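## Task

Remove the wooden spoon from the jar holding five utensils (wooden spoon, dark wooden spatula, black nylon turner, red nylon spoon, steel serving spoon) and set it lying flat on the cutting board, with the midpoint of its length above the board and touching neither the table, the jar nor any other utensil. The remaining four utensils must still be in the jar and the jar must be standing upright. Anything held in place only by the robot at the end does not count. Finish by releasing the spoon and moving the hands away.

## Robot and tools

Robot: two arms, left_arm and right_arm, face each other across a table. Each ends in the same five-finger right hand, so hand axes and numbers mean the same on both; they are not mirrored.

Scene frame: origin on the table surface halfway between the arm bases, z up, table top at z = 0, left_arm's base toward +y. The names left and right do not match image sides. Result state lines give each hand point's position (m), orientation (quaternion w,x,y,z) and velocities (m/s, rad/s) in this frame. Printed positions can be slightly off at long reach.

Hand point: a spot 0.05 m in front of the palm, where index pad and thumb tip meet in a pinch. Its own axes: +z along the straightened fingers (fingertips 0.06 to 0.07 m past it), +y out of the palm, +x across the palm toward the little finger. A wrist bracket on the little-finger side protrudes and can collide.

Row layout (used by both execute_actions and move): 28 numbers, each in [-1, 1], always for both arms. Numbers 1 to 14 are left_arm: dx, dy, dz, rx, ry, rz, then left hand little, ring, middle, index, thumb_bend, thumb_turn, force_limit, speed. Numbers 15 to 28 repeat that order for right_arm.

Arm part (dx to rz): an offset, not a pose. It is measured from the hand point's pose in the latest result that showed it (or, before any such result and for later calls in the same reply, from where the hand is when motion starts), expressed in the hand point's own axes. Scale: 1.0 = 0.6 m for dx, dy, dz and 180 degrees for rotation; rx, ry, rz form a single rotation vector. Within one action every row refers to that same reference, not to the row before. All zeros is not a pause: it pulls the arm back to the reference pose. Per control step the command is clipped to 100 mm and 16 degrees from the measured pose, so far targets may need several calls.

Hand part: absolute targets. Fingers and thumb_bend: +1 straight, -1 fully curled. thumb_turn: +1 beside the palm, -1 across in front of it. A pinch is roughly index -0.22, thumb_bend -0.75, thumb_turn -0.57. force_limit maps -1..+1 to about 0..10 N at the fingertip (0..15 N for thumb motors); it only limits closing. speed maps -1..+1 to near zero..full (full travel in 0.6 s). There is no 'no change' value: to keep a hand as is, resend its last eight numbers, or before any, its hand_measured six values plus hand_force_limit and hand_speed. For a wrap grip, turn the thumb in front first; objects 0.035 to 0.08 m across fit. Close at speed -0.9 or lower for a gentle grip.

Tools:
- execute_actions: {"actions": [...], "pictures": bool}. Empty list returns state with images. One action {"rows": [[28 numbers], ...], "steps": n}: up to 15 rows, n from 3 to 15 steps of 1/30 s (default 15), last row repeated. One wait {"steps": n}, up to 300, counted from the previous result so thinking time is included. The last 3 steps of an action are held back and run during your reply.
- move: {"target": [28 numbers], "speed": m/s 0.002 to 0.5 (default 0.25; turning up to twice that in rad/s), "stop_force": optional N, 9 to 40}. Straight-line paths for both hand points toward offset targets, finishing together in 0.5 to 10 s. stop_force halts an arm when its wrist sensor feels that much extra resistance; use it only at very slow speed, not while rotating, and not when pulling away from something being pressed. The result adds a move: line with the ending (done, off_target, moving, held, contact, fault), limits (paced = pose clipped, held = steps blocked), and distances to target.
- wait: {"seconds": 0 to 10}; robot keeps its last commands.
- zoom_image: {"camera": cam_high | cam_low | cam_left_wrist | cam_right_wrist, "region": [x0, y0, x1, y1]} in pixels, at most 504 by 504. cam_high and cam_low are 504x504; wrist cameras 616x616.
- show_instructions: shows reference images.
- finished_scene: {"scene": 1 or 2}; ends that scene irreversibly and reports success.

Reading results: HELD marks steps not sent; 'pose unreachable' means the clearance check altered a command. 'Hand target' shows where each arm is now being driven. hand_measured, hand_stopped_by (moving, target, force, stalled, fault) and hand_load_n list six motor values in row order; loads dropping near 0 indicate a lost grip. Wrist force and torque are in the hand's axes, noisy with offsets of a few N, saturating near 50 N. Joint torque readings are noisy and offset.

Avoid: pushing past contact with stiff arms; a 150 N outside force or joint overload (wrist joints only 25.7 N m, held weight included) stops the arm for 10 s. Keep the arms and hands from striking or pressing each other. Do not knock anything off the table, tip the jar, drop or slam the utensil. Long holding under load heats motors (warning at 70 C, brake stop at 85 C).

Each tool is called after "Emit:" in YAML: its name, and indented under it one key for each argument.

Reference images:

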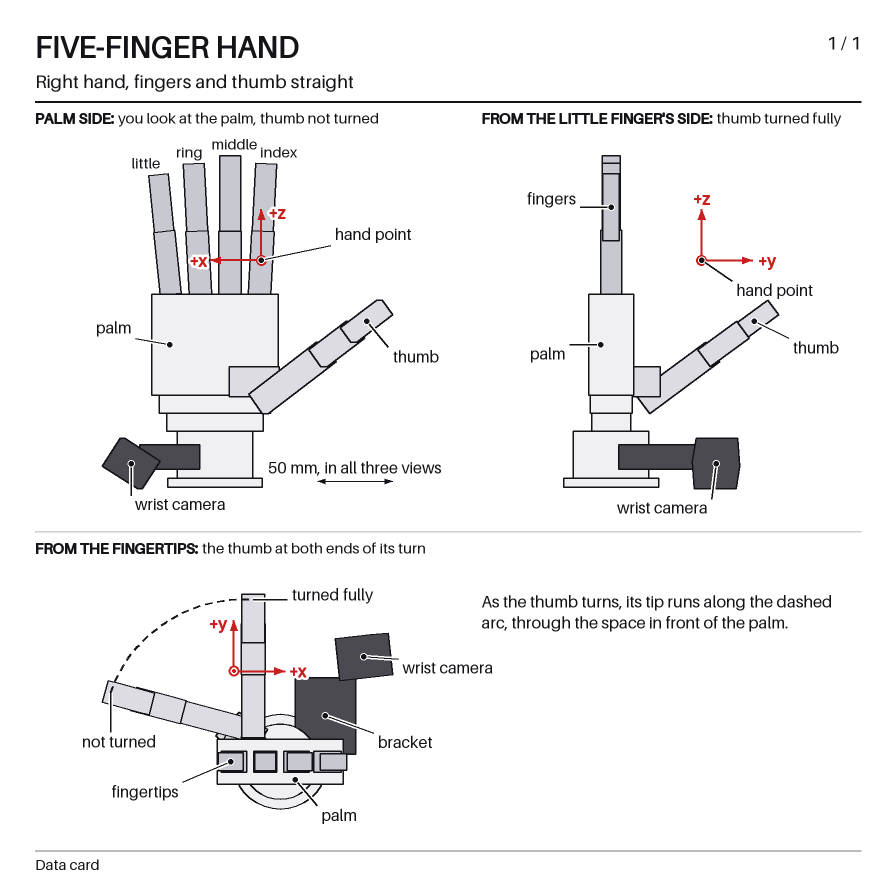

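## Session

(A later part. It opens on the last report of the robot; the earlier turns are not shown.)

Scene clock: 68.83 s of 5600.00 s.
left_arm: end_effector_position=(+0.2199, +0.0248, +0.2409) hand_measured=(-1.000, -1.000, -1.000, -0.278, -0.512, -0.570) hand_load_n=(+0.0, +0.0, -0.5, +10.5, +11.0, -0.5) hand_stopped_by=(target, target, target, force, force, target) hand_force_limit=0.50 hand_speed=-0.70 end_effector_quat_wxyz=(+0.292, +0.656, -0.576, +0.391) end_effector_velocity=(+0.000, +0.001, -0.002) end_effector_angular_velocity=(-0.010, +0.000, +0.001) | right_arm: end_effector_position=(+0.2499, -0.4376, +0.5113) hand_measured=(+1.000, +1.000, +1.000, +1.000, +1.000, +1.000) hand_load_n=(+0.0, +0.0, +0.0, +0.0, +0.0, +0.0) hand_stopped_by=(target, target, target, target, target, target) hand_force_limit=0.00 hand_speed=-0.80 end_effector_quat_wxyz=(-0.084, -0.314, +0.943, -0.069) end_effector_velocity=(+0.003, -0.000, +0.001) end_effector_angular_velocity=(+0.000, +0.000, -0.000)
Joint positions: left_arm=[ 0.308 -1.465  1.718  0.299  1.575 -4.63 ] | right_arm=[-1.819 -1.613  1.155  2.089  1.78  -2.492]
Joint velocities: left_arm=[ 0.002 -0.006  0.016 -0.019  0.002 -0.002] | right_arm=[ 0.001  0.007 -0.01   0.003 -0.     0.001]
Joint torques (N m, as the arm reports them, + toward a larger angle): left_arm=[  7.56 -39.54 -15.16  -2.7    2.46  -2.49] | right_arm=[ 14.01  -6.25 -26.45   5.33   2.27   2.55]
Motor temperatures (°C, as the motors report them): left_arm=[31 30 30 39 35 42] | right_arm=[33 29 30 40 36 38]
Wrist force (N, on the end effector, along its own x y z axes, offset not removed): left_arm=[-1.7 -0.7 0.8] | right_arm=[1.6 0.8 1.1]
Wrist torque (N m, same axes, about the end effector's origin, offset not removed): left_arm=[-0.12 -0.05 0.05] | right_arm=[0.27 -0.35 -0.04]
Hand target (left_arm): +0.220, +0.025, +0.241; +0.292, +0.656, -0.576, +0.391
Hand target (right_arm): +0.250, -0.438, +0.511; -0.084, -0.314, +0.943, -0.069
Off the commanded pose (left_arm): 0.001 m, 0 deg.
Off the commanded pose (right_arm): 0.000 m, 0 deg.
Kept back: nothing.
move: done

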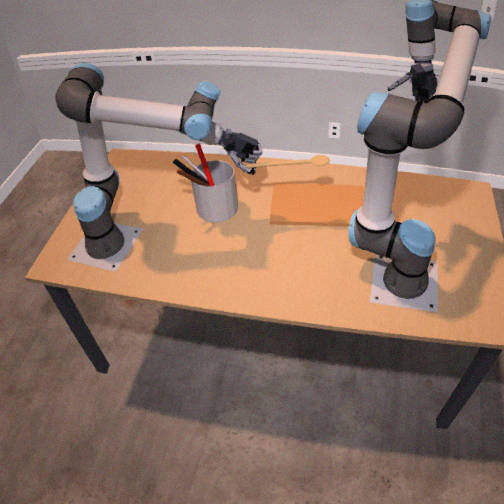

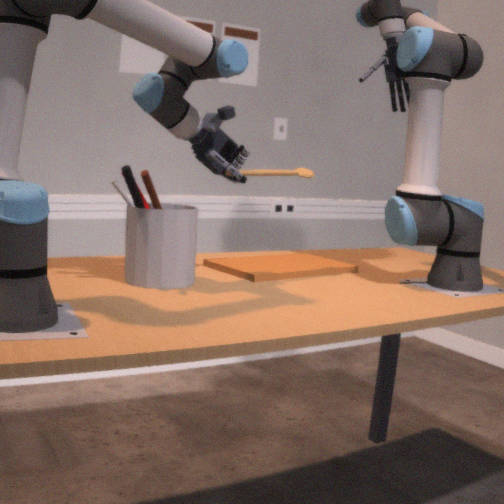

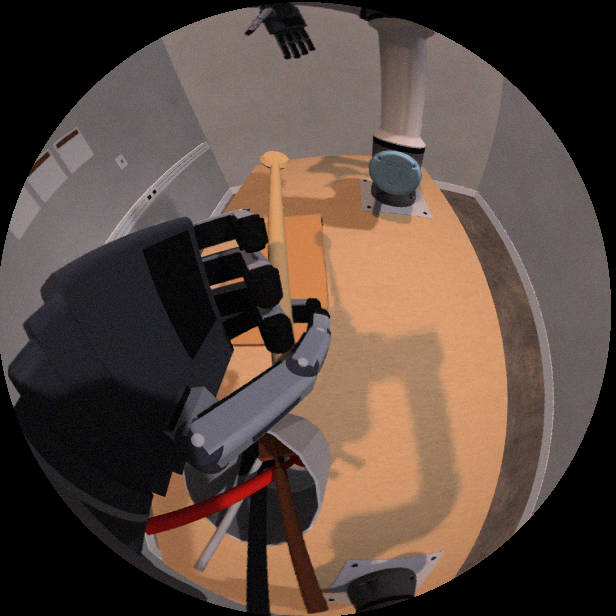

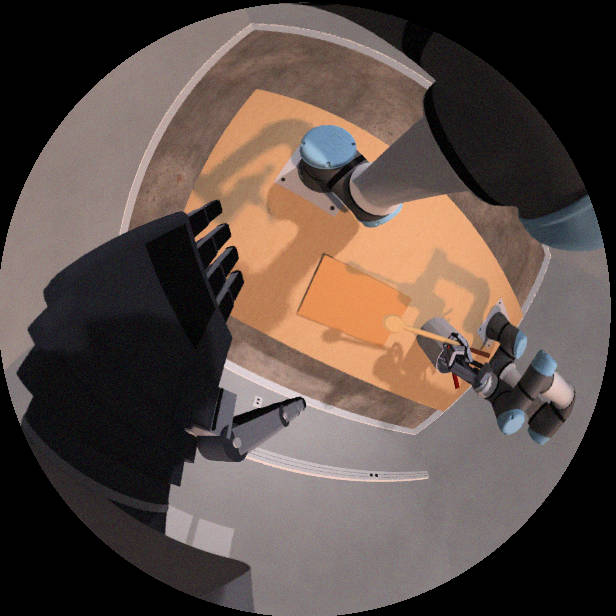

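Emit:
move:
  target: [0.088,0.028,0.139,0,0,0,-1,-1,-1,-0.5,-0.8,-0.57,0.5,-0.7, 0,0,0,0,0,0,1,1,1,1,1,1,0,-0.8]
  speed: 0.08

Emit:
move:
  target: [-0.17,0.014,0.105,0,0,0,-1,-1,-1,-0.5,-0.8,-0.57,0.5,-0.7, 0,0,0,0,0,0,1,1,1,1,1,1,0,-0.8]
  speed: 0.06

Scene clock: 71.17 s of 5600.00 s.
left_arm: end_effector_position=(+0.2197, -0.0750, +0.2409) hand_measured=(-1.000, -1.000, -1.000, -0.278, -0.512, -0.570) hand_load_n=(+0.0, +0.0, -0.5, +10.5, +11.0, -0.5) hand_stopped_by=(target, target, target, force, force, target) hand_force_limit=0.50 hand_speed=-0.70 end_effector_quat_wxyz=(+0.292, +0.656, -0.576, +0.391) end_effector_velocity=(+0.001, -0.003, -0.002) end_effector_angular_velocity=(+0.003, -0.001, +0.001) | right_arm: end_effector_position=(+0.2499, -0.4376, +0.5113) hand_measured=(+1.000, +1.000, +1.000, +1.000, +1.000, +1.000) hand_load_n=(+0.0, +0.0, +0.0, +0.0, +0.0, +0.0) hand_stopped_by=(target, target, target, target, target, target) hand_force_limit=0.00 hand_speed=-0.80 end_effector_quat_wxyz=(-0.084, -0.314, +0.943, -0.069) end_effector_velocity=(+0.000, -0.000, -0.000) end_effector_angular_velocity=(-0.000, +0.001, -0.001)
Joint positions: left_arm=[ 0.262 -1.254  1.458  0.348  1.536 -4.654] | right_arm=[-1.819 -1.613  1.155  2.089  1.78  -2.492]
Joint velocities: left_arm=[-0.001  0.01  -0.01   0.003 -0.002  0.001] | right_arm=[-0.001  0.001  0.    -0.     0.001  0.   ]
Joint torques (N m, as the arm reports them, + toward a larger angle): left_arm=[ -6.25 -23.94 -30.99   2.28  -2.12  -2.36] | right_arm=[-12.91 -22.16  -7.87   0.18  -1.45  -2.36]
Motor temperatures (°C, as the motors report them): left_arm=[31 30 30 39 35 42] | right_arm=[33 29 30 40 36 38]
Wrist force (N, on the end effector, along its own x y z axes, offset not removed): left_arm=[-1.0 -1.4 1.3] | right_arm=[0.6 1.3 0.2]
Wrist torque (N m, same axes, about the end effector's origin, offset not removed): left_arm=[-0.21 -0.18 0.02] | right_arm=[0.37 -0.27 0.03]
Hand target (left_arm): +0.220, -0.075, +0.241; +0.292, +0.656, -0.576, +0.391
Hand target (right_arm): +0.250, -0.438, +0.511; -0.084, -0.314, +0.943, -0.069
Off the commanded pose (left_arm): 0.000 m, 0 deg.
Off the commanded pose (right_arm): 0.000 m, 0 deg.
Kept back: nothing.
move: done

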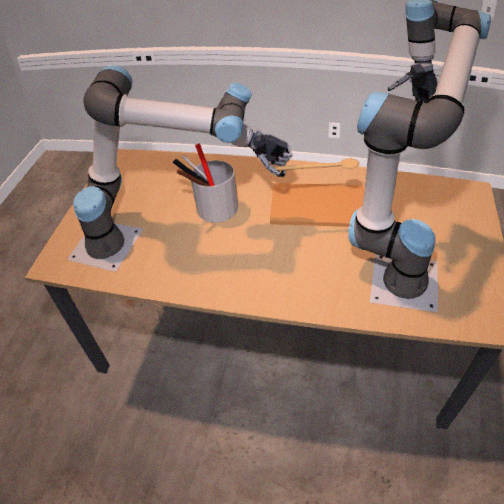

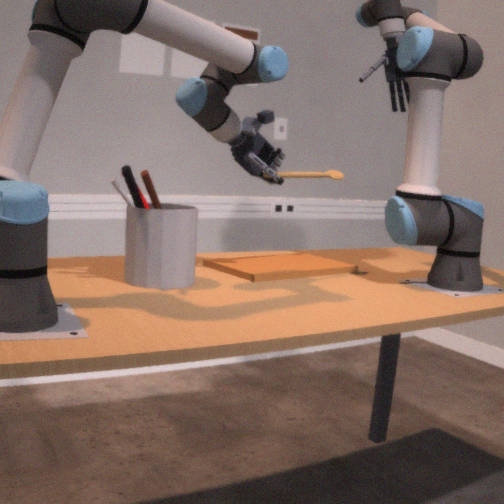

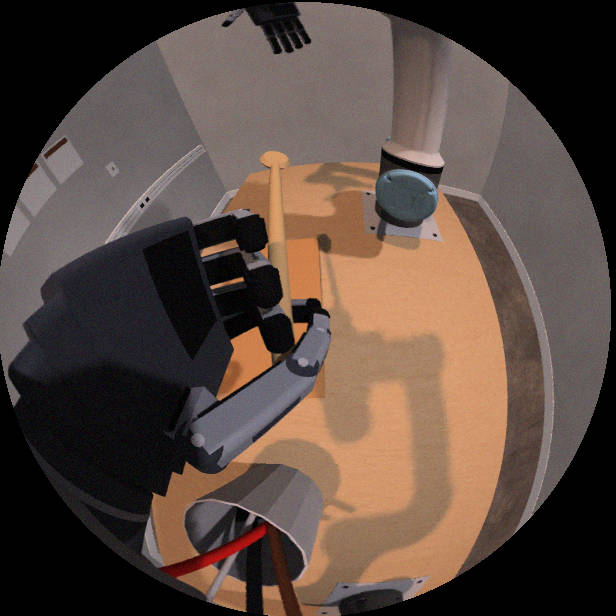

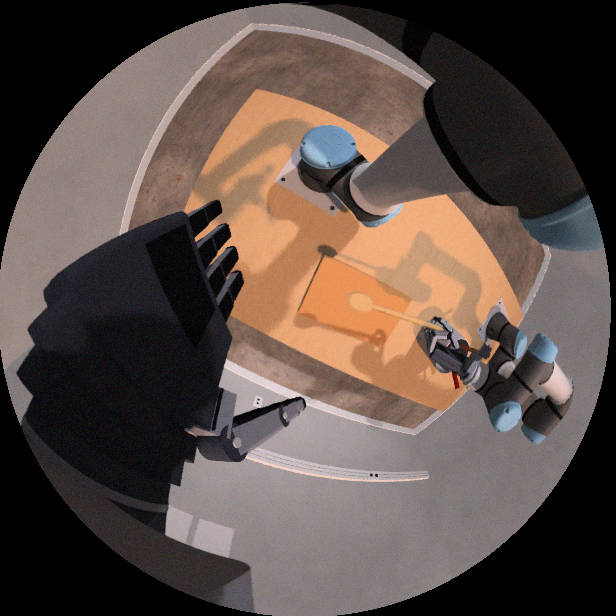

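Scene clock: 73.63 s of 5600.00 s.
left_arm: end_effector_position=(+0.2193, -0.0750, +0.1210) hand_measured=(-1.000, -1.000, -1.000, -0.278, -0.512, -0.570) hand_load_n=(+0.0, +0.0, -0.5, +10.5, +11.0, -0.5) hand_stopped_by=(target, target, target, force, force, target) hand_force_limit=0.50 hand_speed=-0.70 end_effector_quat_wxyz=(+0.292, +0.656, -0.576, +0.391) end_effector_velocity=(+0.002, -0.000, -0.002) end_effector_angular_velocity=(-0.002, -0.002, +0.002) | right_arm: end_effector_position=(+0.2499, -0.4376, +0.5113) hand_measured=(+1.000, +1.000, +1.000, +1.000, +1.000, +1.000) hand_load_n=(+0.0, +0.0, +0.0, +0.0, +0.0, +0.0) hand_stopped_by=(target, target, target, target, target, target) hand_force_limit=0.00 hand_speed=-0.80 end_effector_quat_wxyz=(-0.084, -0.314, +0.943, -0.069) end_effector_velocity=(-0.000, +0.000, +0.000) end_effector_angular_velocity=(-0.000, +0.000, +0.002)
Joint positions: left_arm=[ 0.261 -1.159  1.649  0.062  1.535 -4.655] | right_arm=[-1.819 -1.613  1.155  2.089  1.78  -2.492]
Joint velocities: left_arm=[ 0.002  0.003  0.003 -0.008 -0.001  0.001] | right_arm=[ 0.001 -0.    -0.     0.     0.    -0.   ]
Joint torques (N m, as the arm reports them, + toward a larger angle): left_arm=[ -7.48 -24.35 -13.03  -2.72  -2.12  -2.38] | right_arm=[-11.67 -21.32  -7.37   0.21  -1.37  -2.22]
Motor temperatures (°C, as the motors report them): left_arm=[31 30 30 39 35 42] | right_arm=[33 29 30 40 36 38]
Wrist force (N, on the end effector, along its own x y z axes, offset not removed): left_arm=[0.6 -1.2 1.1] | right_arm=[3.4 1.6 2.2]
Wrist torque (N m, same axes, about the end effector's origin, offset not removed): left_arm=[-0.20 -0.51 0.11] | right_arm=[0.21 -0.73 0.20]
Hand target (left_arm): +0.219, -0.075, +0.121; +0.292, +0.656, -0.576, +0.391
Hand target (right_arm): +0.250, -0.438, +0.511; -0.084, -0.314, +0.943, -0.069
Off the commanded pose (left_arm): 0.000 m, 0 deg.
Off the commanded pose (right_arm): 0.000 m, 0 deg.
Kept back: nothing.
move: done

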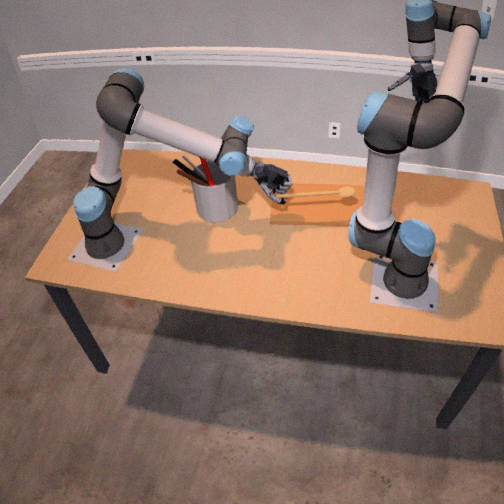

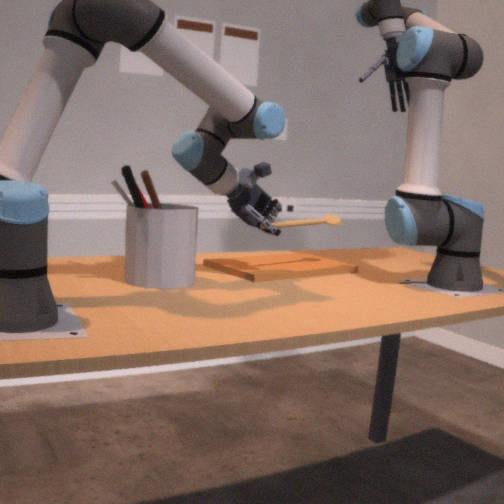

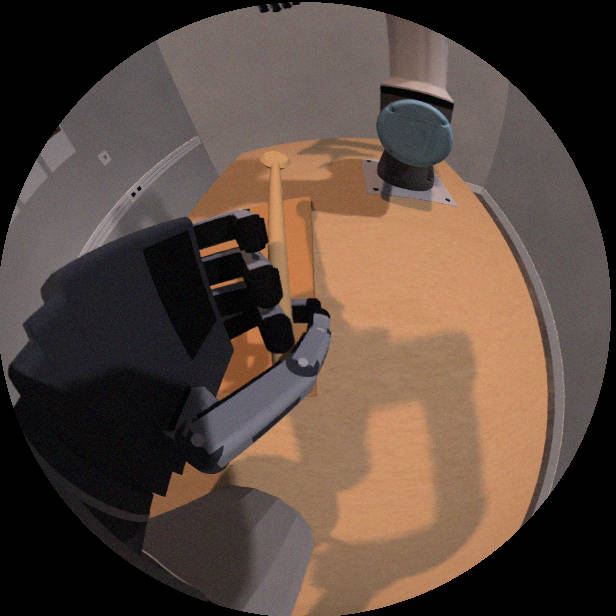

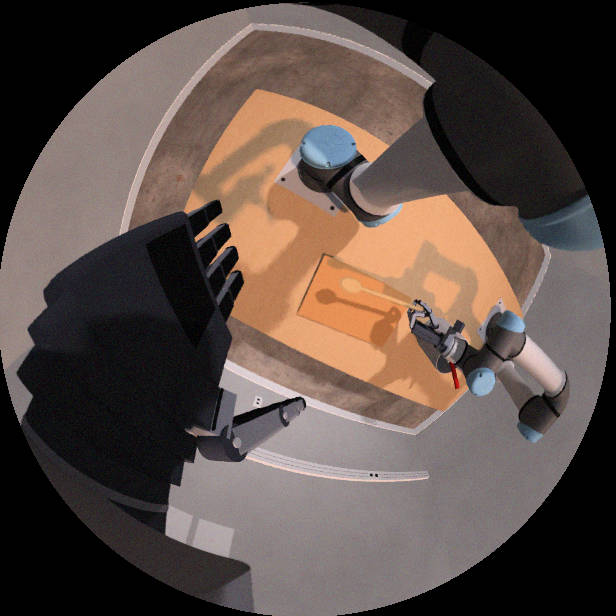

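Emit:
move:
  target: [-0.085,0.007,0.052,0,0,0,-1,-1,-1,-0.5,-0.8,-0.57,0.5,-0.7,0,0,0,0,0,0,1,1,1,1,1,1,0,-0.8]
  speed: 0.05

Scene clock: 75.50 s of 5600.00 s.
left_arm: end_effector_position=(+0.2190, -0.0748, +0.0615) hand_measured=(-1.000, -1.000, -1.000, -0.278, -0.512, -0.570) hand_load_n=(+0.0, +0.0, -0.5, +10.5, +11.0, -0.5) hand_stopped_by=(target, target, target, force, force, target) hand_force_limit=0.50 hand_speed=-0.70 end_effector_quat_wxyz=(+0.292, +0.656, -0.576, +0.391) end_effector_velocity=(+0.001, -0.000, -0.002) end_effector_angular_velocity=(-0.002, +0.000, +0.001) | right_arm: end_effector_position=(+0.2499, -0.4376, +0.5113) hand_measured=(+1.000, +1.000, +1.000, +1.000, +1.000, +1.000) hand_load_n=(+0.0, +0.0, +0.0, +0.0, +0.0, +0.0) hand_stopped_by=(target, target, target, target, target, target) hand_force_limit=0.00 hand_speed=-0.80 end_effector_quat_wxyz=(-0.084, -0.314, +0.943, -0.069) end_effector_velocity=(-0.001, -0.000, +0.000) end_effector_angular_velocity=(-0.002, -0.001, +0.001)
Joint positions: left_arm=[ 0.261 -1.085  1.713 -0.077  1.535 -4.655] | right_arm=[-1.819 -1.613  1.155  2.089  1.78  -2.492]
Joint velocities: left_arm=[ 0.001  0.003  0.002 -0.007  0.001 -0.   ] | right_arm=[ 0.    -0.001  0.     0.     0.001 -0.001]
Joint torques (N m, as the arm reports them, + toward a larger angle): left_arm=[ -7.77 -26.56 -12.9   -2.95  -2.15  -2.31] | right_arm=[-10.96 -21.6   -7.98   0.26  -1.38  -2.35]
Motor temperatures (°C, as the motors report them): left_arm=[31 30 30 39 35 42] | right_arm=[33 29 30 40 36 38]
Wrist force (N, on the end effector, along its own x y z axes, offset not removed): left_arm=[-1.0 -1.4 0.9] | right_arm=[0.9 1.9 1.2]
Wrist torque (N m, same axes, about the end effector's origin, offset not removed): left_arm=[-0.23 -0.22 0.02] | right_arm=[0.38 -0.32 -0.03]
Hand target (left_arm): +0.219, -0.075, +0.061; +0.292, +0.656, -0.576, +0.391
Hand target (right_arm): +0.250, -0.438, +0.511; -0.084, -0.314, +0.943, -0.069
Off the commanded pose (left_arm): 0.000 m, 0 deg.
Off the commanded pose (right_arm): 0.000 m, 0 deg.
Kept back: nothing.
move: done

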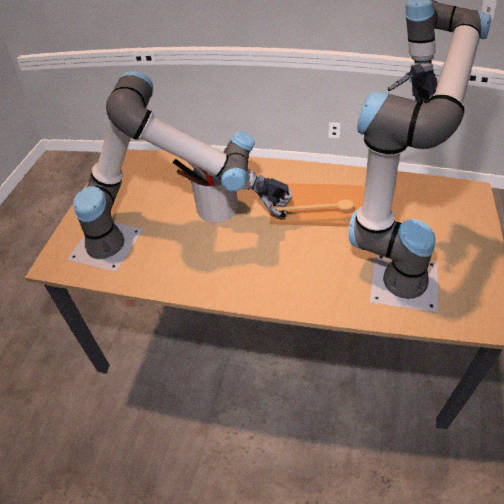

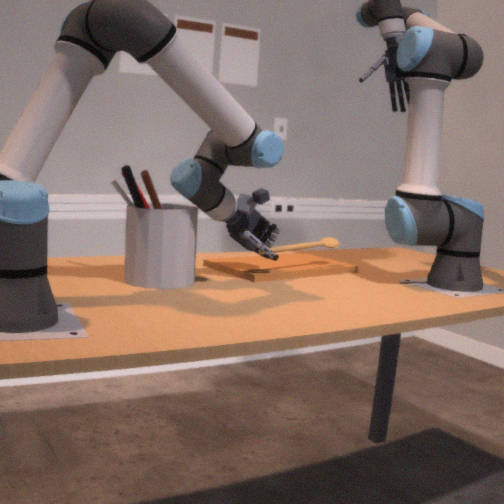

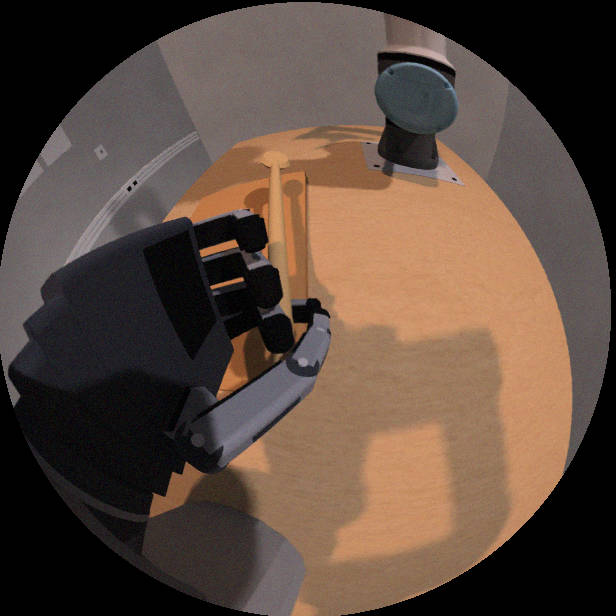

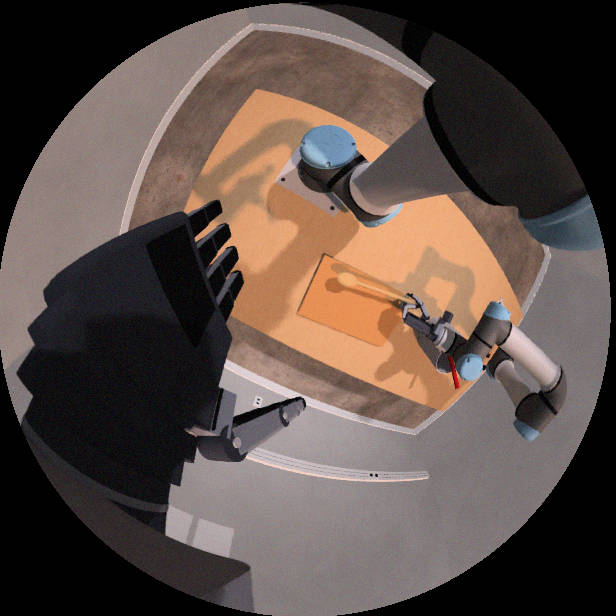

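Emit:
move:
  target: [-0.026,-0.064,0.029,0,-0.04,0,-1,-1,-1,-0.5,-0.8,-0.57,0.5,-0.7,0,0,0,0,0,0,1,1,1,1,1,1,0,-0.8]
  speed: 0.04

Emit:
zoom_image:
  camera: "cam_low"
  region: [100,150,400,310]

Scene clock: 77.67 s of 5600.00 s.
left_arm: end_effector_position=(+0.2590, -0.0746, +0.0418) hand_measured=(-1.000, -1.000, -1.000, -0.278, -0.512, -0.570) hand_load_n=(+0.0, +0.0, -0.5, +10.5, +11.0, -0.5) hand_stopped_by=(target, target, target, force, force, target) hand_force_limit=0.50 hand_speed=-0.70 end_effector_quat_wxyz=(+0.255, +0.679, -0.593, +0.350) end_effector_velocity=(+0.003, -0.000, -0.001) end_effector_angular_velocity=(+0.008, +0.003, +0.001) | right_arm: end_effector_position=(+0.2499, -0.4376, +0.5113) hand_measured=(+1.000, +1.000, +1.000, +1.000, +1.000, +1.000) hand_load_n=(+0.0, +0.0, +0.0, +0.0, +0.0, +0.0) hand_stopped_by=(target, target, target, target, target, target) hand_force_limit=0.00 hand_speed=-0.80 end_effector_quat_wxyz=(-0.084, -0.314, +0.943, -0.069) end_effector_velocity=(+0.000, -0.000, -0.000) end_effector_angular_velocity=(-0.001, +0.000, -0.001)
Joint positions: left_arm=[ 0.337 -0.984  1.556  0.104  1.587 -4.612] | right_arm=[-1.819 -1.613  1.155  2.089  1.78  -2.492]
Joint velocities: left_arm=[ 0.005  0.008 -0.012  0.013  0.004  0.002] | right_arm=[ 0.     0.    -0.    -0.     0.001  0.001]
Joint torques (N m, as the arm reports them, + toward a larger angle): left_arm=[  7.42 -31.11 -27.96   2.91   2.38   2.29] | right_arm=[-11.56 -21.42  -9.27   0.09  -1.14  -2.49]
Motor temperatures (°C, as the motors report them): left_arm=[31 30 30 39 35 42] | right_arm=[33 29 30 40 36 38]
Wrist force (N, on the end effector, along its own x y z axes, offset not removed): left_arm=[0.5 -2.3 0.6] | right_arm=[0.5 2.8 2.8]
Wrist torque (N m, same axes, about the end effector's origin, offset not removed): left_arm=[-0.30 -0.43 0.11] | right_arm=[0.43 -0.22 0.02]
Hand target (left_arm): +0.259, -0.075, +0.042; +0.255, +0.679, -0.593, +0.349
Hand target (right_arm): +0.250, -0.438, +0.511; -0.084, -0.314, +0.943, -0.069
Off the commanded pose (left_arm): 0.000 m, 0 deg.
Off the commanded pose (right_arm): 0.000 m, 0 deg.
Kept back: nothing.
move: done

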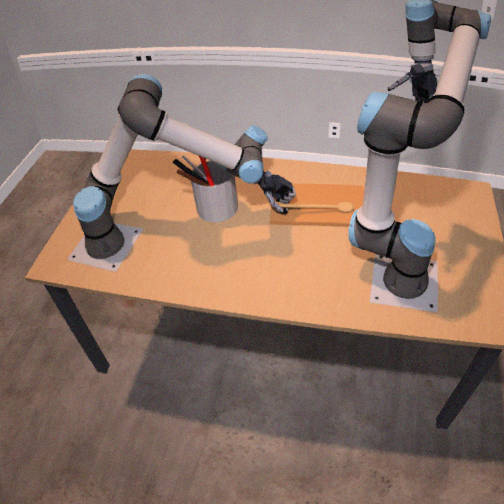

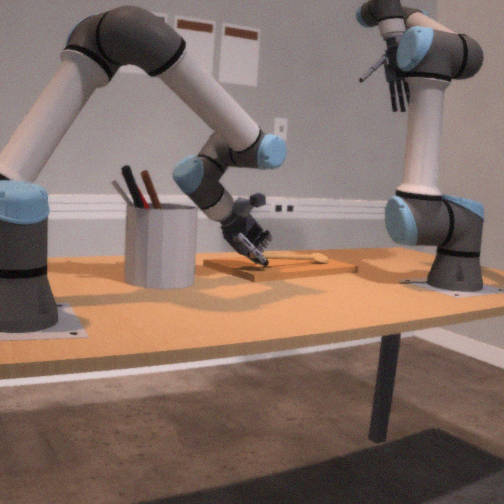

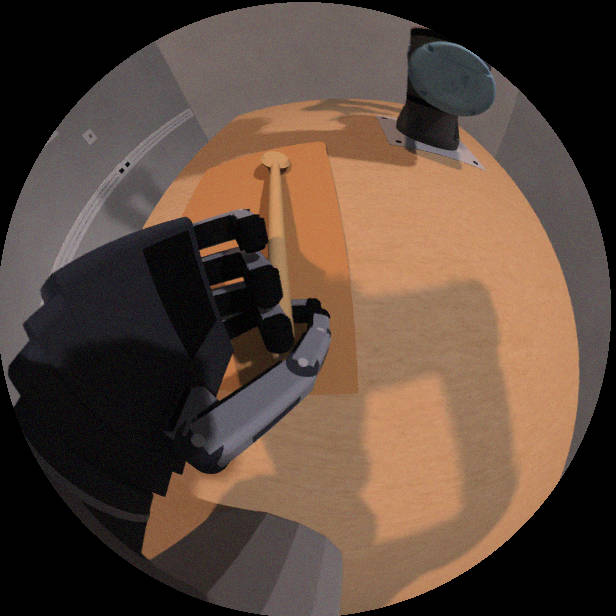

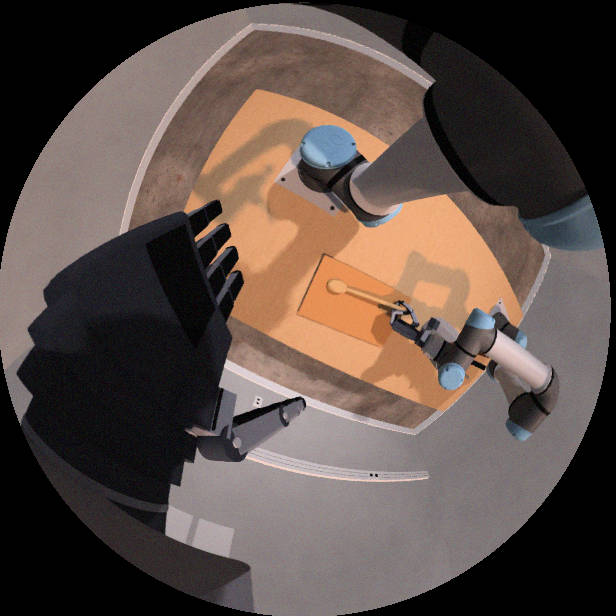

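Region (100, 150, 400, 310) of cam_low's 504x504 image, scaled by 1.680, with more detail than that image has; it fills the top 269 rows of this view, and the rest is white.

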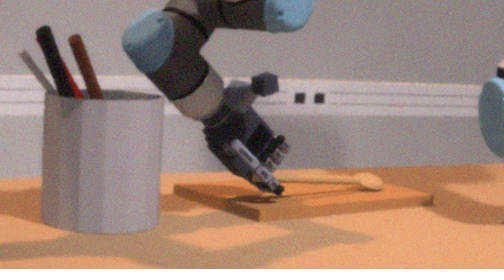

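Close to the board; release.

Emit:
execute_actions:
  actions:
    - {"rows":[[0,0,0,0,0,0,-1,-1,-1,0.4,0.1,-0.57,0.5,-0.5,0,0,0,0,0,0,1,1,1,1,1,1,0,-0.8]],"steps":15}

Emit:
wait:
  seconds: 0.7

Emit:
move:
  target: [0.1,0,-0.03,0,0,0,-1,-1,-1,0.4,0.1,-0.57,0.5,-0.5,0,0,0,0,0,0,1,1,1,1,1,1,0,-0.8]
  speed: 0.08

Scene clock: 78.13 s of 5600.00 s.
left_arm: end_effector_position=(+0.2590, -0.0746, +0.0417) hand_measured=(-1.000, -1.000, -1.000, -0.030, -0.362, -0.570) hand_load_n=(+0.0, +0.0, +0.0, +0.0, +0.0, +0.0) hand_stopped_by=(target, target, target, moving, moving, target) hand_force_limit=0.50 hand_speed=-0.50 end_effector_quat_wxyz=(+0.255, +0.679, -0.593, +0.349) end_effector_velocity=(-0.001, -0.001, +0.002) end_effector_angular_velocity=(-0.004, -0.001, -0.000) | right_arm: end_effector_position=(+0.2499, -0.4376, +0.5113) hand_measured=(+1.000, +1.000, +1.000, +1.000, +1.000, +1.000) hand_load_n=(+0.0, +0.0, +0.0, +0.0, +0.0, +0.0) hand_stopped_by=(target, target, target, target, target, target) hand_force_limit=0.00 hand_speed=-0.80 end_effector_quat_wxyz=(-0.084, -0.314, +0.943, -0.069) end_effector_velocity=(+0.000, -0.000, -0.000) end_effector_angular_velocity=(-0.000, +0.001, +0.000)
Joint positions: left_arm=[ 0.337 -0.984  1.556  0.104  1.588 -4.612] | right_arm=[-1.819 -1.613  1.155  2.089  1.78  -2.492]
Joint velocities: left_arm=[-0.002 -0.003  0.001 -0.002 -0.001 -0.001] | right_arm=[0.001 0.001 0.    0.    0.001 0.001]
Joint torques (N m, as the arm reports them, + toward a larger angle): left_arm=[ -7.51 -59.22 -11.33  -2.44  -2.2   -2.55] | right_arm=[-10.91 -21.61  -8.44   0.35  -1.09  -2.18]
Motor temperatures (°C, as the motors report them): left_arm=[31 30 30 39 35 42] | right_arm=[33 29 30 40 36 38]
Wrist force (N, on the end effector, along its own x y z axes, offset not removed): left_arm=[0.1 0.0 1.3] | right_arm=[0.4 2.0 0.9]
Wrist torque (N m, same axes, about the end effector's origin, offset not removed): left_arm=[0.01 -0.30 0.10] | right_arm=[0.39 -0.25 0.01]
Steps of this call (steps 1 to 2: nothing new was sent; steps 3 to 14: the first 12 steps of this action). Readings (end_effector_position | what the end effector reports):
3: left_arm (+0.2592, -0.0747, +0.0417) | right_arm (+0.2499, -0.4376, +0.5113) | left_arm hand_measured=(-1.000, -1.000, -1.000, -0.278, -0.512, -0.570) hand_load_n=(+0.0, +0.0, -0.5, +10.5, +11.0, -0.5) hand_stopped_by=(target, target, target, moving, moving, target) hand_force_limit=0.50 hand_speed=-0.50 | right_arm hand_measured=(+1.000, +1.000, +1.000, +1.000, +1.000, +1.000) hand_load_n=(+0.0, +0.0, +0.0, +0.0, +0.0, +0.0) hand_stopped_by=(target, target, target, target, target, target) hand_force_limit=0.00 hand_speed=-0.80
4: left_arm (+0.2592, -0.0747, +0.0417) | right_arm (+0.2499, -0.4376, +0.5113) | left_arm hand_measured=(-1.000, -1.000, -1.000, -0.278, -0.512, -0.570) hand_load_n=(+0.0, +0.0, -0.5, +10.5, +11.0, -0.5) hand_stopped_by=(target, target, target, moving, moving, target) hand_force_limit=0.50 hand_speed=-0.50 | right_arm hand_measured=(+1.000, +1.000, +1.000, +1.000, +1.000, +1.000) hand_load_n=(+0.0, +0.0, +0.0, +0.0, +0.0, +0.0) hand_stopped_by=(target, target, target, target, target, target) hand_force_limit=0.00 hand_speed=-0.80
6: left_arm (+0.2592, -0.0746, +0.0416) | right_arm (+0.2499, -0.4376, +0.5113) | left_arm hand_measured=(-1.000, -1.000, -1.000, -0.252, -0.500, -0.570) hand_load_n=(+0.0, +0.0, +0.0, +3.0, +4.0, +0.0) hand_stopped_by=(target, target, target, moving, moving, target) hand_force_limit=0.50 hand_speed=-0.50 | right_arm hand_measured=(+1.000, +1.000, +1.000, +1.000, +1.000, +1.000) hand_load_n=(+0.0, +0.0, +0.0, +0.0, +0.0, +0.0) hand_stopped_by=(target, target, target, target, target, target) hand_force_limit=0.00 hand_speed=-0.80
10: left_arm (+0.2591, -0.0745, +0.0416) | right_arm (+0.2499, -0.4376, +0.5113) | left_arm hand_measured=(-1.000, -1.000, -1.000, -0.142, -0.432, -0.570) hand_load_n=(+0.0, +0.0, +0.0, +0.0, +0.0, +0.0) hand_stopped_by=(target, target, target, moving, moving, target) hand_force_limit=0.50 hand_speed=-0.50 | right_arm hand_measured=(+1.000, +1.000, +1.000, +1.000, +1.000, +1.000) hand_load_n=(+0.0, +0.0, +0.0, +0.0, +0.0, +0.0) hand_stopped_by=(target, target, target, target, target, target) hand_force_limit=0.00 hand_speed=-0.80
14: the state above

Scene clock: 78.93 s of 5600.00 s.
left_arm: end_effector_position=(+0.2590, -0.0747, +0.0419) hand_measured=(-1.000, -1.000, -1.000, +0.054, +0.058, -0.570) hand_load_n=(+0.0, +0.0, +0.0, -11.0, +0.0, +0.0) hand_stopped_by=(target, target, target, stalled, moving, target) hand_force_limit=0.50 hand_speed=-0.50 end_effector_quat_wxyz=(+0.255, +0.679, -0.593, +0.350) end_effector_velocity=(-0.001, -0.000, -0.000) end_effector_angular_velocity=(+0.000, +0.000, -0.002) | right_arm: end_effector_position=(+0.2499, -0.4376, +0.5113) hand_measured=(+1.000, +1.000, +1.000, +1.000, +1.000, +1.000) hand_load_n=(+0.0, +0.0, +0.0, +0.0, +0.0, +0.0) hand_stopped_by=(target, target, target, target, target, target) hand_force_limit=0.00 hand_speed=-0.80 end_effector_quat_wxyz=(-0.084, -0.314, +0.943, -0.069) end_effector_velocity=(+0.000, +0.000, -0.000) end_effector_angular_velocity=(+0.000, +0.001, +0.000)
Joint positions: left_arm=[ 0.337 -0.984  1.556  0.104  1.587 -4.612] | right_arm=[-1.819 -1.613  1.155  2.089  1.78  -2.492]
Joint velocities: left_arm=[-0.002  0.     0.    -0.001 -0.    -0.   ] | right_arm=[ 0.001  0.001  0.    -0.     0.     0.001]
Joint torques (N m, as the arm reports them, + toward a larger angle): left_arm=[ -6.44 -25.44  -3.85   2.23  -3.33  -0.02] | right_arm=[-10.84 -22.06  -8.79   0.31  -1.31  -2.33]
Motor temperatures (°C, as the motors report them): left_arm=[31 30 30 39 35 42] | right_arm=[33 29 30 40 36 38]
Wrist force (N, on the end effector, along its own x y z axes, offset not removed): left_arm=[12.1 0.5 -10.6] | right_arm=[1.7 0.5 0.9]
Wrist torque (N m, same axes, about the end effector's origin, offset not removed): left_arm=[-0.01 -0.07 0.12] | right_arm=[0.18 -0.42 0.12]
Hand target (left_arm): +0.259, -0.075, +0.042; +0.255, +0.679, -0.593, +0.349
Hand target (right_arm): +0.250, -0.438, +0.511; -0.084, -0.314, +0.943, -0.069
Off the commanded pose (left_arm): 0.000 m, 0 deg.
Off the commanded pose (right_arm): 0.000 m, 0 deg.
Kept back: nothing.
Steps of this call (steps 1 to 3: the last 3 steps of your previous action; steps 4 to 24: nothing new was sent). Readings (end_effector_position | what the end effector reports):
1: left_arm (+0.2590, -0.0746, +0.0417) | right_arm (+0.2499, -0.4376, +0.5113) | left_arm hand_measured=(-1.000, -1.000, -1.000, -0.004, -0.344, -0.570) hand_load_n=(+0.0, +0.0, +0.0, +0.0, +0.0, +0.0) hand_stopped_by=(target, target, target, moving, moving, target) hand_force_limit=0.50 hand_speed=-0.50 | right_arm hand_measured=(+1.000, +1.000, +1.000, +1.000, +1.000, +1.000) hand_load_n=(+0.0, +0.0, +0.0, +0.0, +0.0, +0.0) hand_stopped_by=(target, target, target, target, target, target) hand_force_limit=0.00 hand_speed=-0.80
2: left_arm (+0.2590, -0.0747, +0.0418) | right_arm (+0.2499, -0.4376, +0.5113) | left_arm hand_measured=(-1.000, -1.000, -1.000, +0.024, -0.328, -0.570) hand_load_n=(+0.0, +0.0, +0.0, -4.5, +0.0, +0.0) hand_stopped_by=(target, target, target, moving, moving, target) hand_force_limit=0.50 hand_speed=-0.50 | right_arm hand_measured=(+1.000, +1.000, +1.000, +1.000, +1.000, +1.000) hand_load_n=(+0.0, +0.0, +0.0, +0.0, +0.0, +0.0) hand_stopped_by=(target, target, target, target, target, target) hand_force_limit=0.00 hand_speed=-0.80
4: left_arm (+0.2590, -0.0747, +0.0419) | right_arm (+0.2499, -0.4376, +0.5113) | left_arm hand_measured=(-1.000, -1.000, -1.000, +0.056, -0.292, -0.570) hand_load_n=(+0.0, +0.0, +0.0, -11.5, +0.0, +0.0) hand_stopped_by=(target, target, target, moving, moving, target) hand_force_limit=0.50 hand_speed=-0.50 | right_arm hand_measured=(+1.000, +1.000, +1.000, +1.000, +1.000, +1.000) hand_load_n=(+0.0, +0.0, +0.0, +0.0, +0.0, +0.0) hand_stopped_by=(target, target, target, target, target, target) hand_force_limit=0.00 hand_speed=-0.80
8: left_arm (+0.2590, -0.0747, +0.0419) | right_arm (+0.2499, -0.4376, +0.5113) | left_arm hand_measured=(-1.000, -1.000, -1.000, +0.056, -0.222, -0.570) hand_load_n=(+0.0, +0.0, +0.0, -11.5, +0.0, +0.0) hand_stopped_by=(target, target, target, moving, moving, target) hand_force_limit=0.50 hand_speed=-0.50 | right_arm hand_measured=(+1.000, +1.000, +1.000, +1.000, +1.000, +1.000) hand_load_n=(+0.0, +0.0, +0.0, +0.0, +0.0, +0.0) hand_stopped_by=(target, target, target, target, target, target) hand_force_limit=0.00 hand_speed=-0.80
24: the state above

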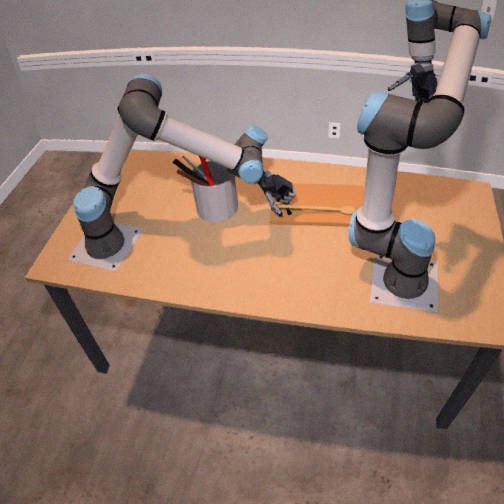

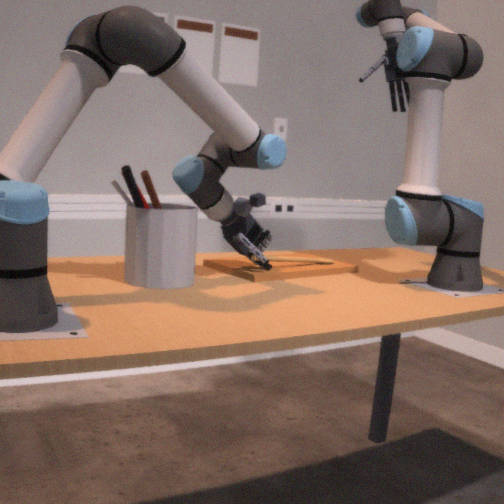

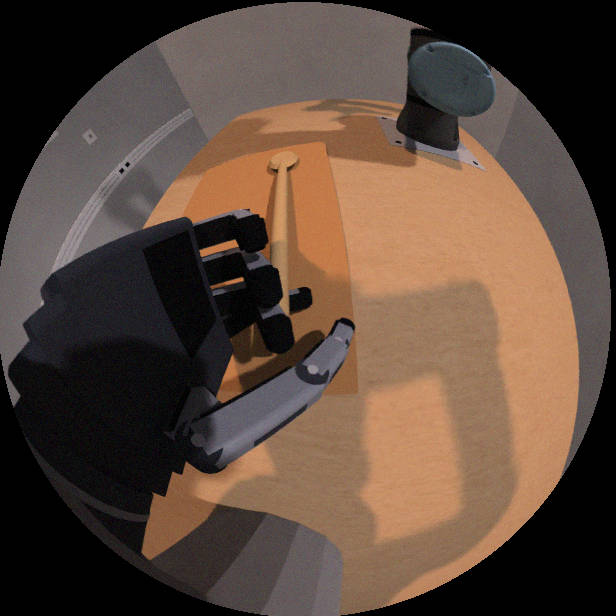

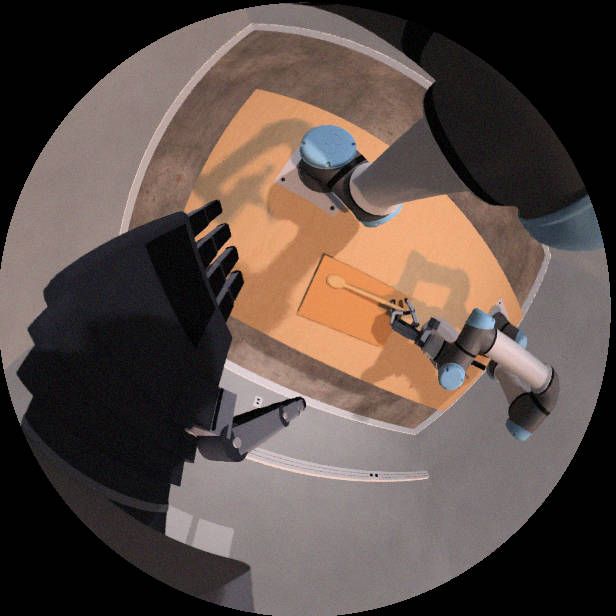

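Scene clock: 80.50 s of 5600.00 s.
left_arm: end_effector_position=(+0.2592, -0.0984, +0.0996) hand_measured=(-1.000, -1.000, -1.000, +0.056, +0.100, -0.570) hand_load_n=(+0.0, +0.0, +0.0, +0.0, +0.0, +0.0) hand_stopped_by=(target, target, target, stalled, target, target) hand_force_limit=0.50 hand_speed=-0.50 end_effector_quat_wxyz=(+0.255, +0.679, -0.593, +0.350) end_effector_velocity=(+0.000, -0.002, +0.002) end_effector_angular_velocity=(+0.001, -0.001, -0.001) | right_arm: end_effector_position=(+0.2499, -0.4376, +0.5113) hand_measured=(+1.000, +1.000, +1.000, +1.000, +1.000, +1.000) hand_load_n=(+0.0, +0.0, +0.0, +0.0, +0.0, +0.0) hand_stopped_by=(target, target, target, target, target, target) hand_force_limit=0.00 hand_speed=-0.80 end_effector_quat_wxyz=(-0.084, -0.314, +0.943, -0.069) end_effector_velocity=(+0.000, -0.000, -0.000) end_effector_angular_velocity=(-0.000, +0.001, -0.000)
Joint positions: left_arm=[ 0.326 -1.004  1.422  0.257  1.579 -4.619] | right_arm=[-1.819 -1.613  1.155  2.089  1.78  -2.492]
Joint velocities: left_arm=[-0.001  0.002 -0.008  0.007 -0.001  0.001] | right_arm=[0.001 0.001 0.    0.    0.001 0.001]
Joint torques (N m, as the arm reports them, + toward a larger angle): left_arm=[ -7.11 -38.99 -28.41   2.35  -2.21  -2.38] | right_arm=[-11.02 -21.91  -8.93   0.32  -1.1   -2.34]
Motor temperatures (°C, as the motors report them): left_arm=[31 30 30 39 35 42] | right_arm=[33 29 30 40 36 38]
Wrist force (N, on the end effector, along its own x y z axes, offset not removed): left_arm=[-0.9 -1.6 0.6] | right_arm=[1.5 2.9 3.0]
Wrist torque (N m, same axes, about the end effector's origin, offset not removed): left_arm=[-0.22 -0.12 0.05] | right_arm=[0.39 -0.39 0.14]
Hand target (left_arm): +0.259, -0.099, +0.100; +0.255, +0.679, -0.593, +0.350
Hand target (right_arm): +0.250, -0.438, +0.511; -0.084, -0.314, +0.943, -0.069
Off the commanded pose (left_arm): 0.000 m, 0 deg.
Off the commanded pose (right_arm): 0.000 m, 0 deg.
Kept back: nothing.
move: done

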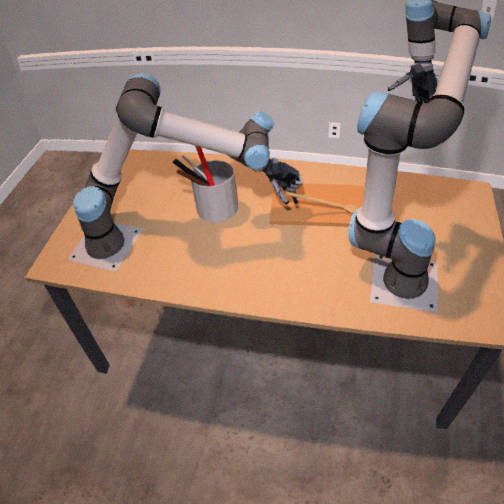

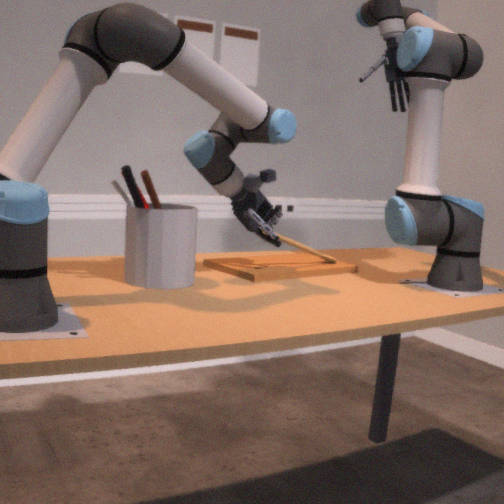

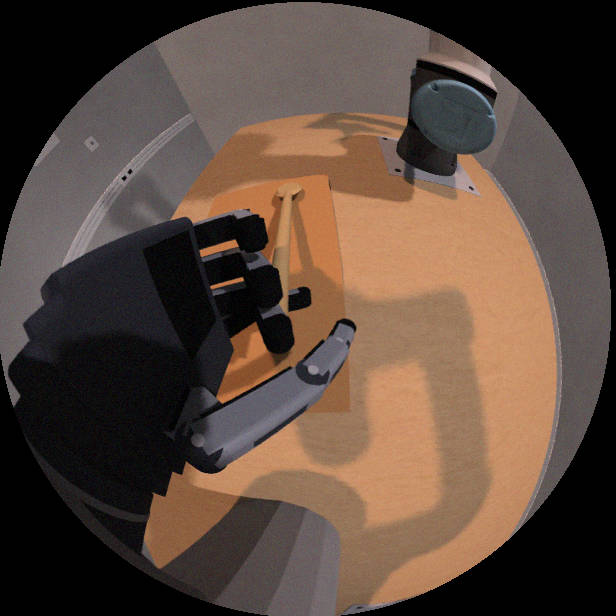

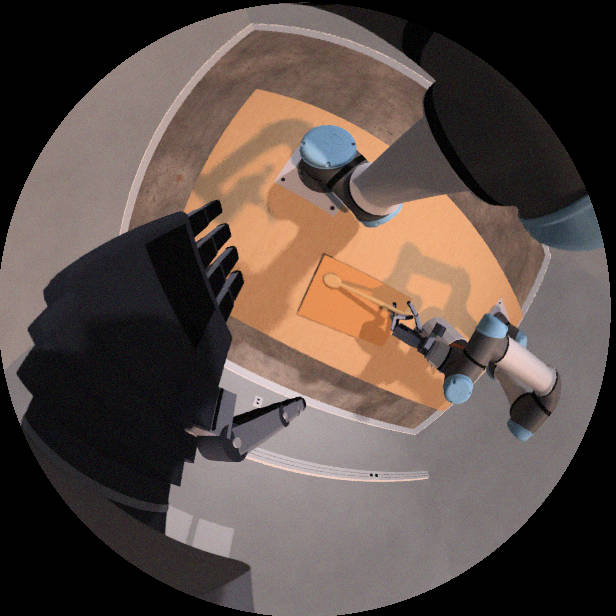

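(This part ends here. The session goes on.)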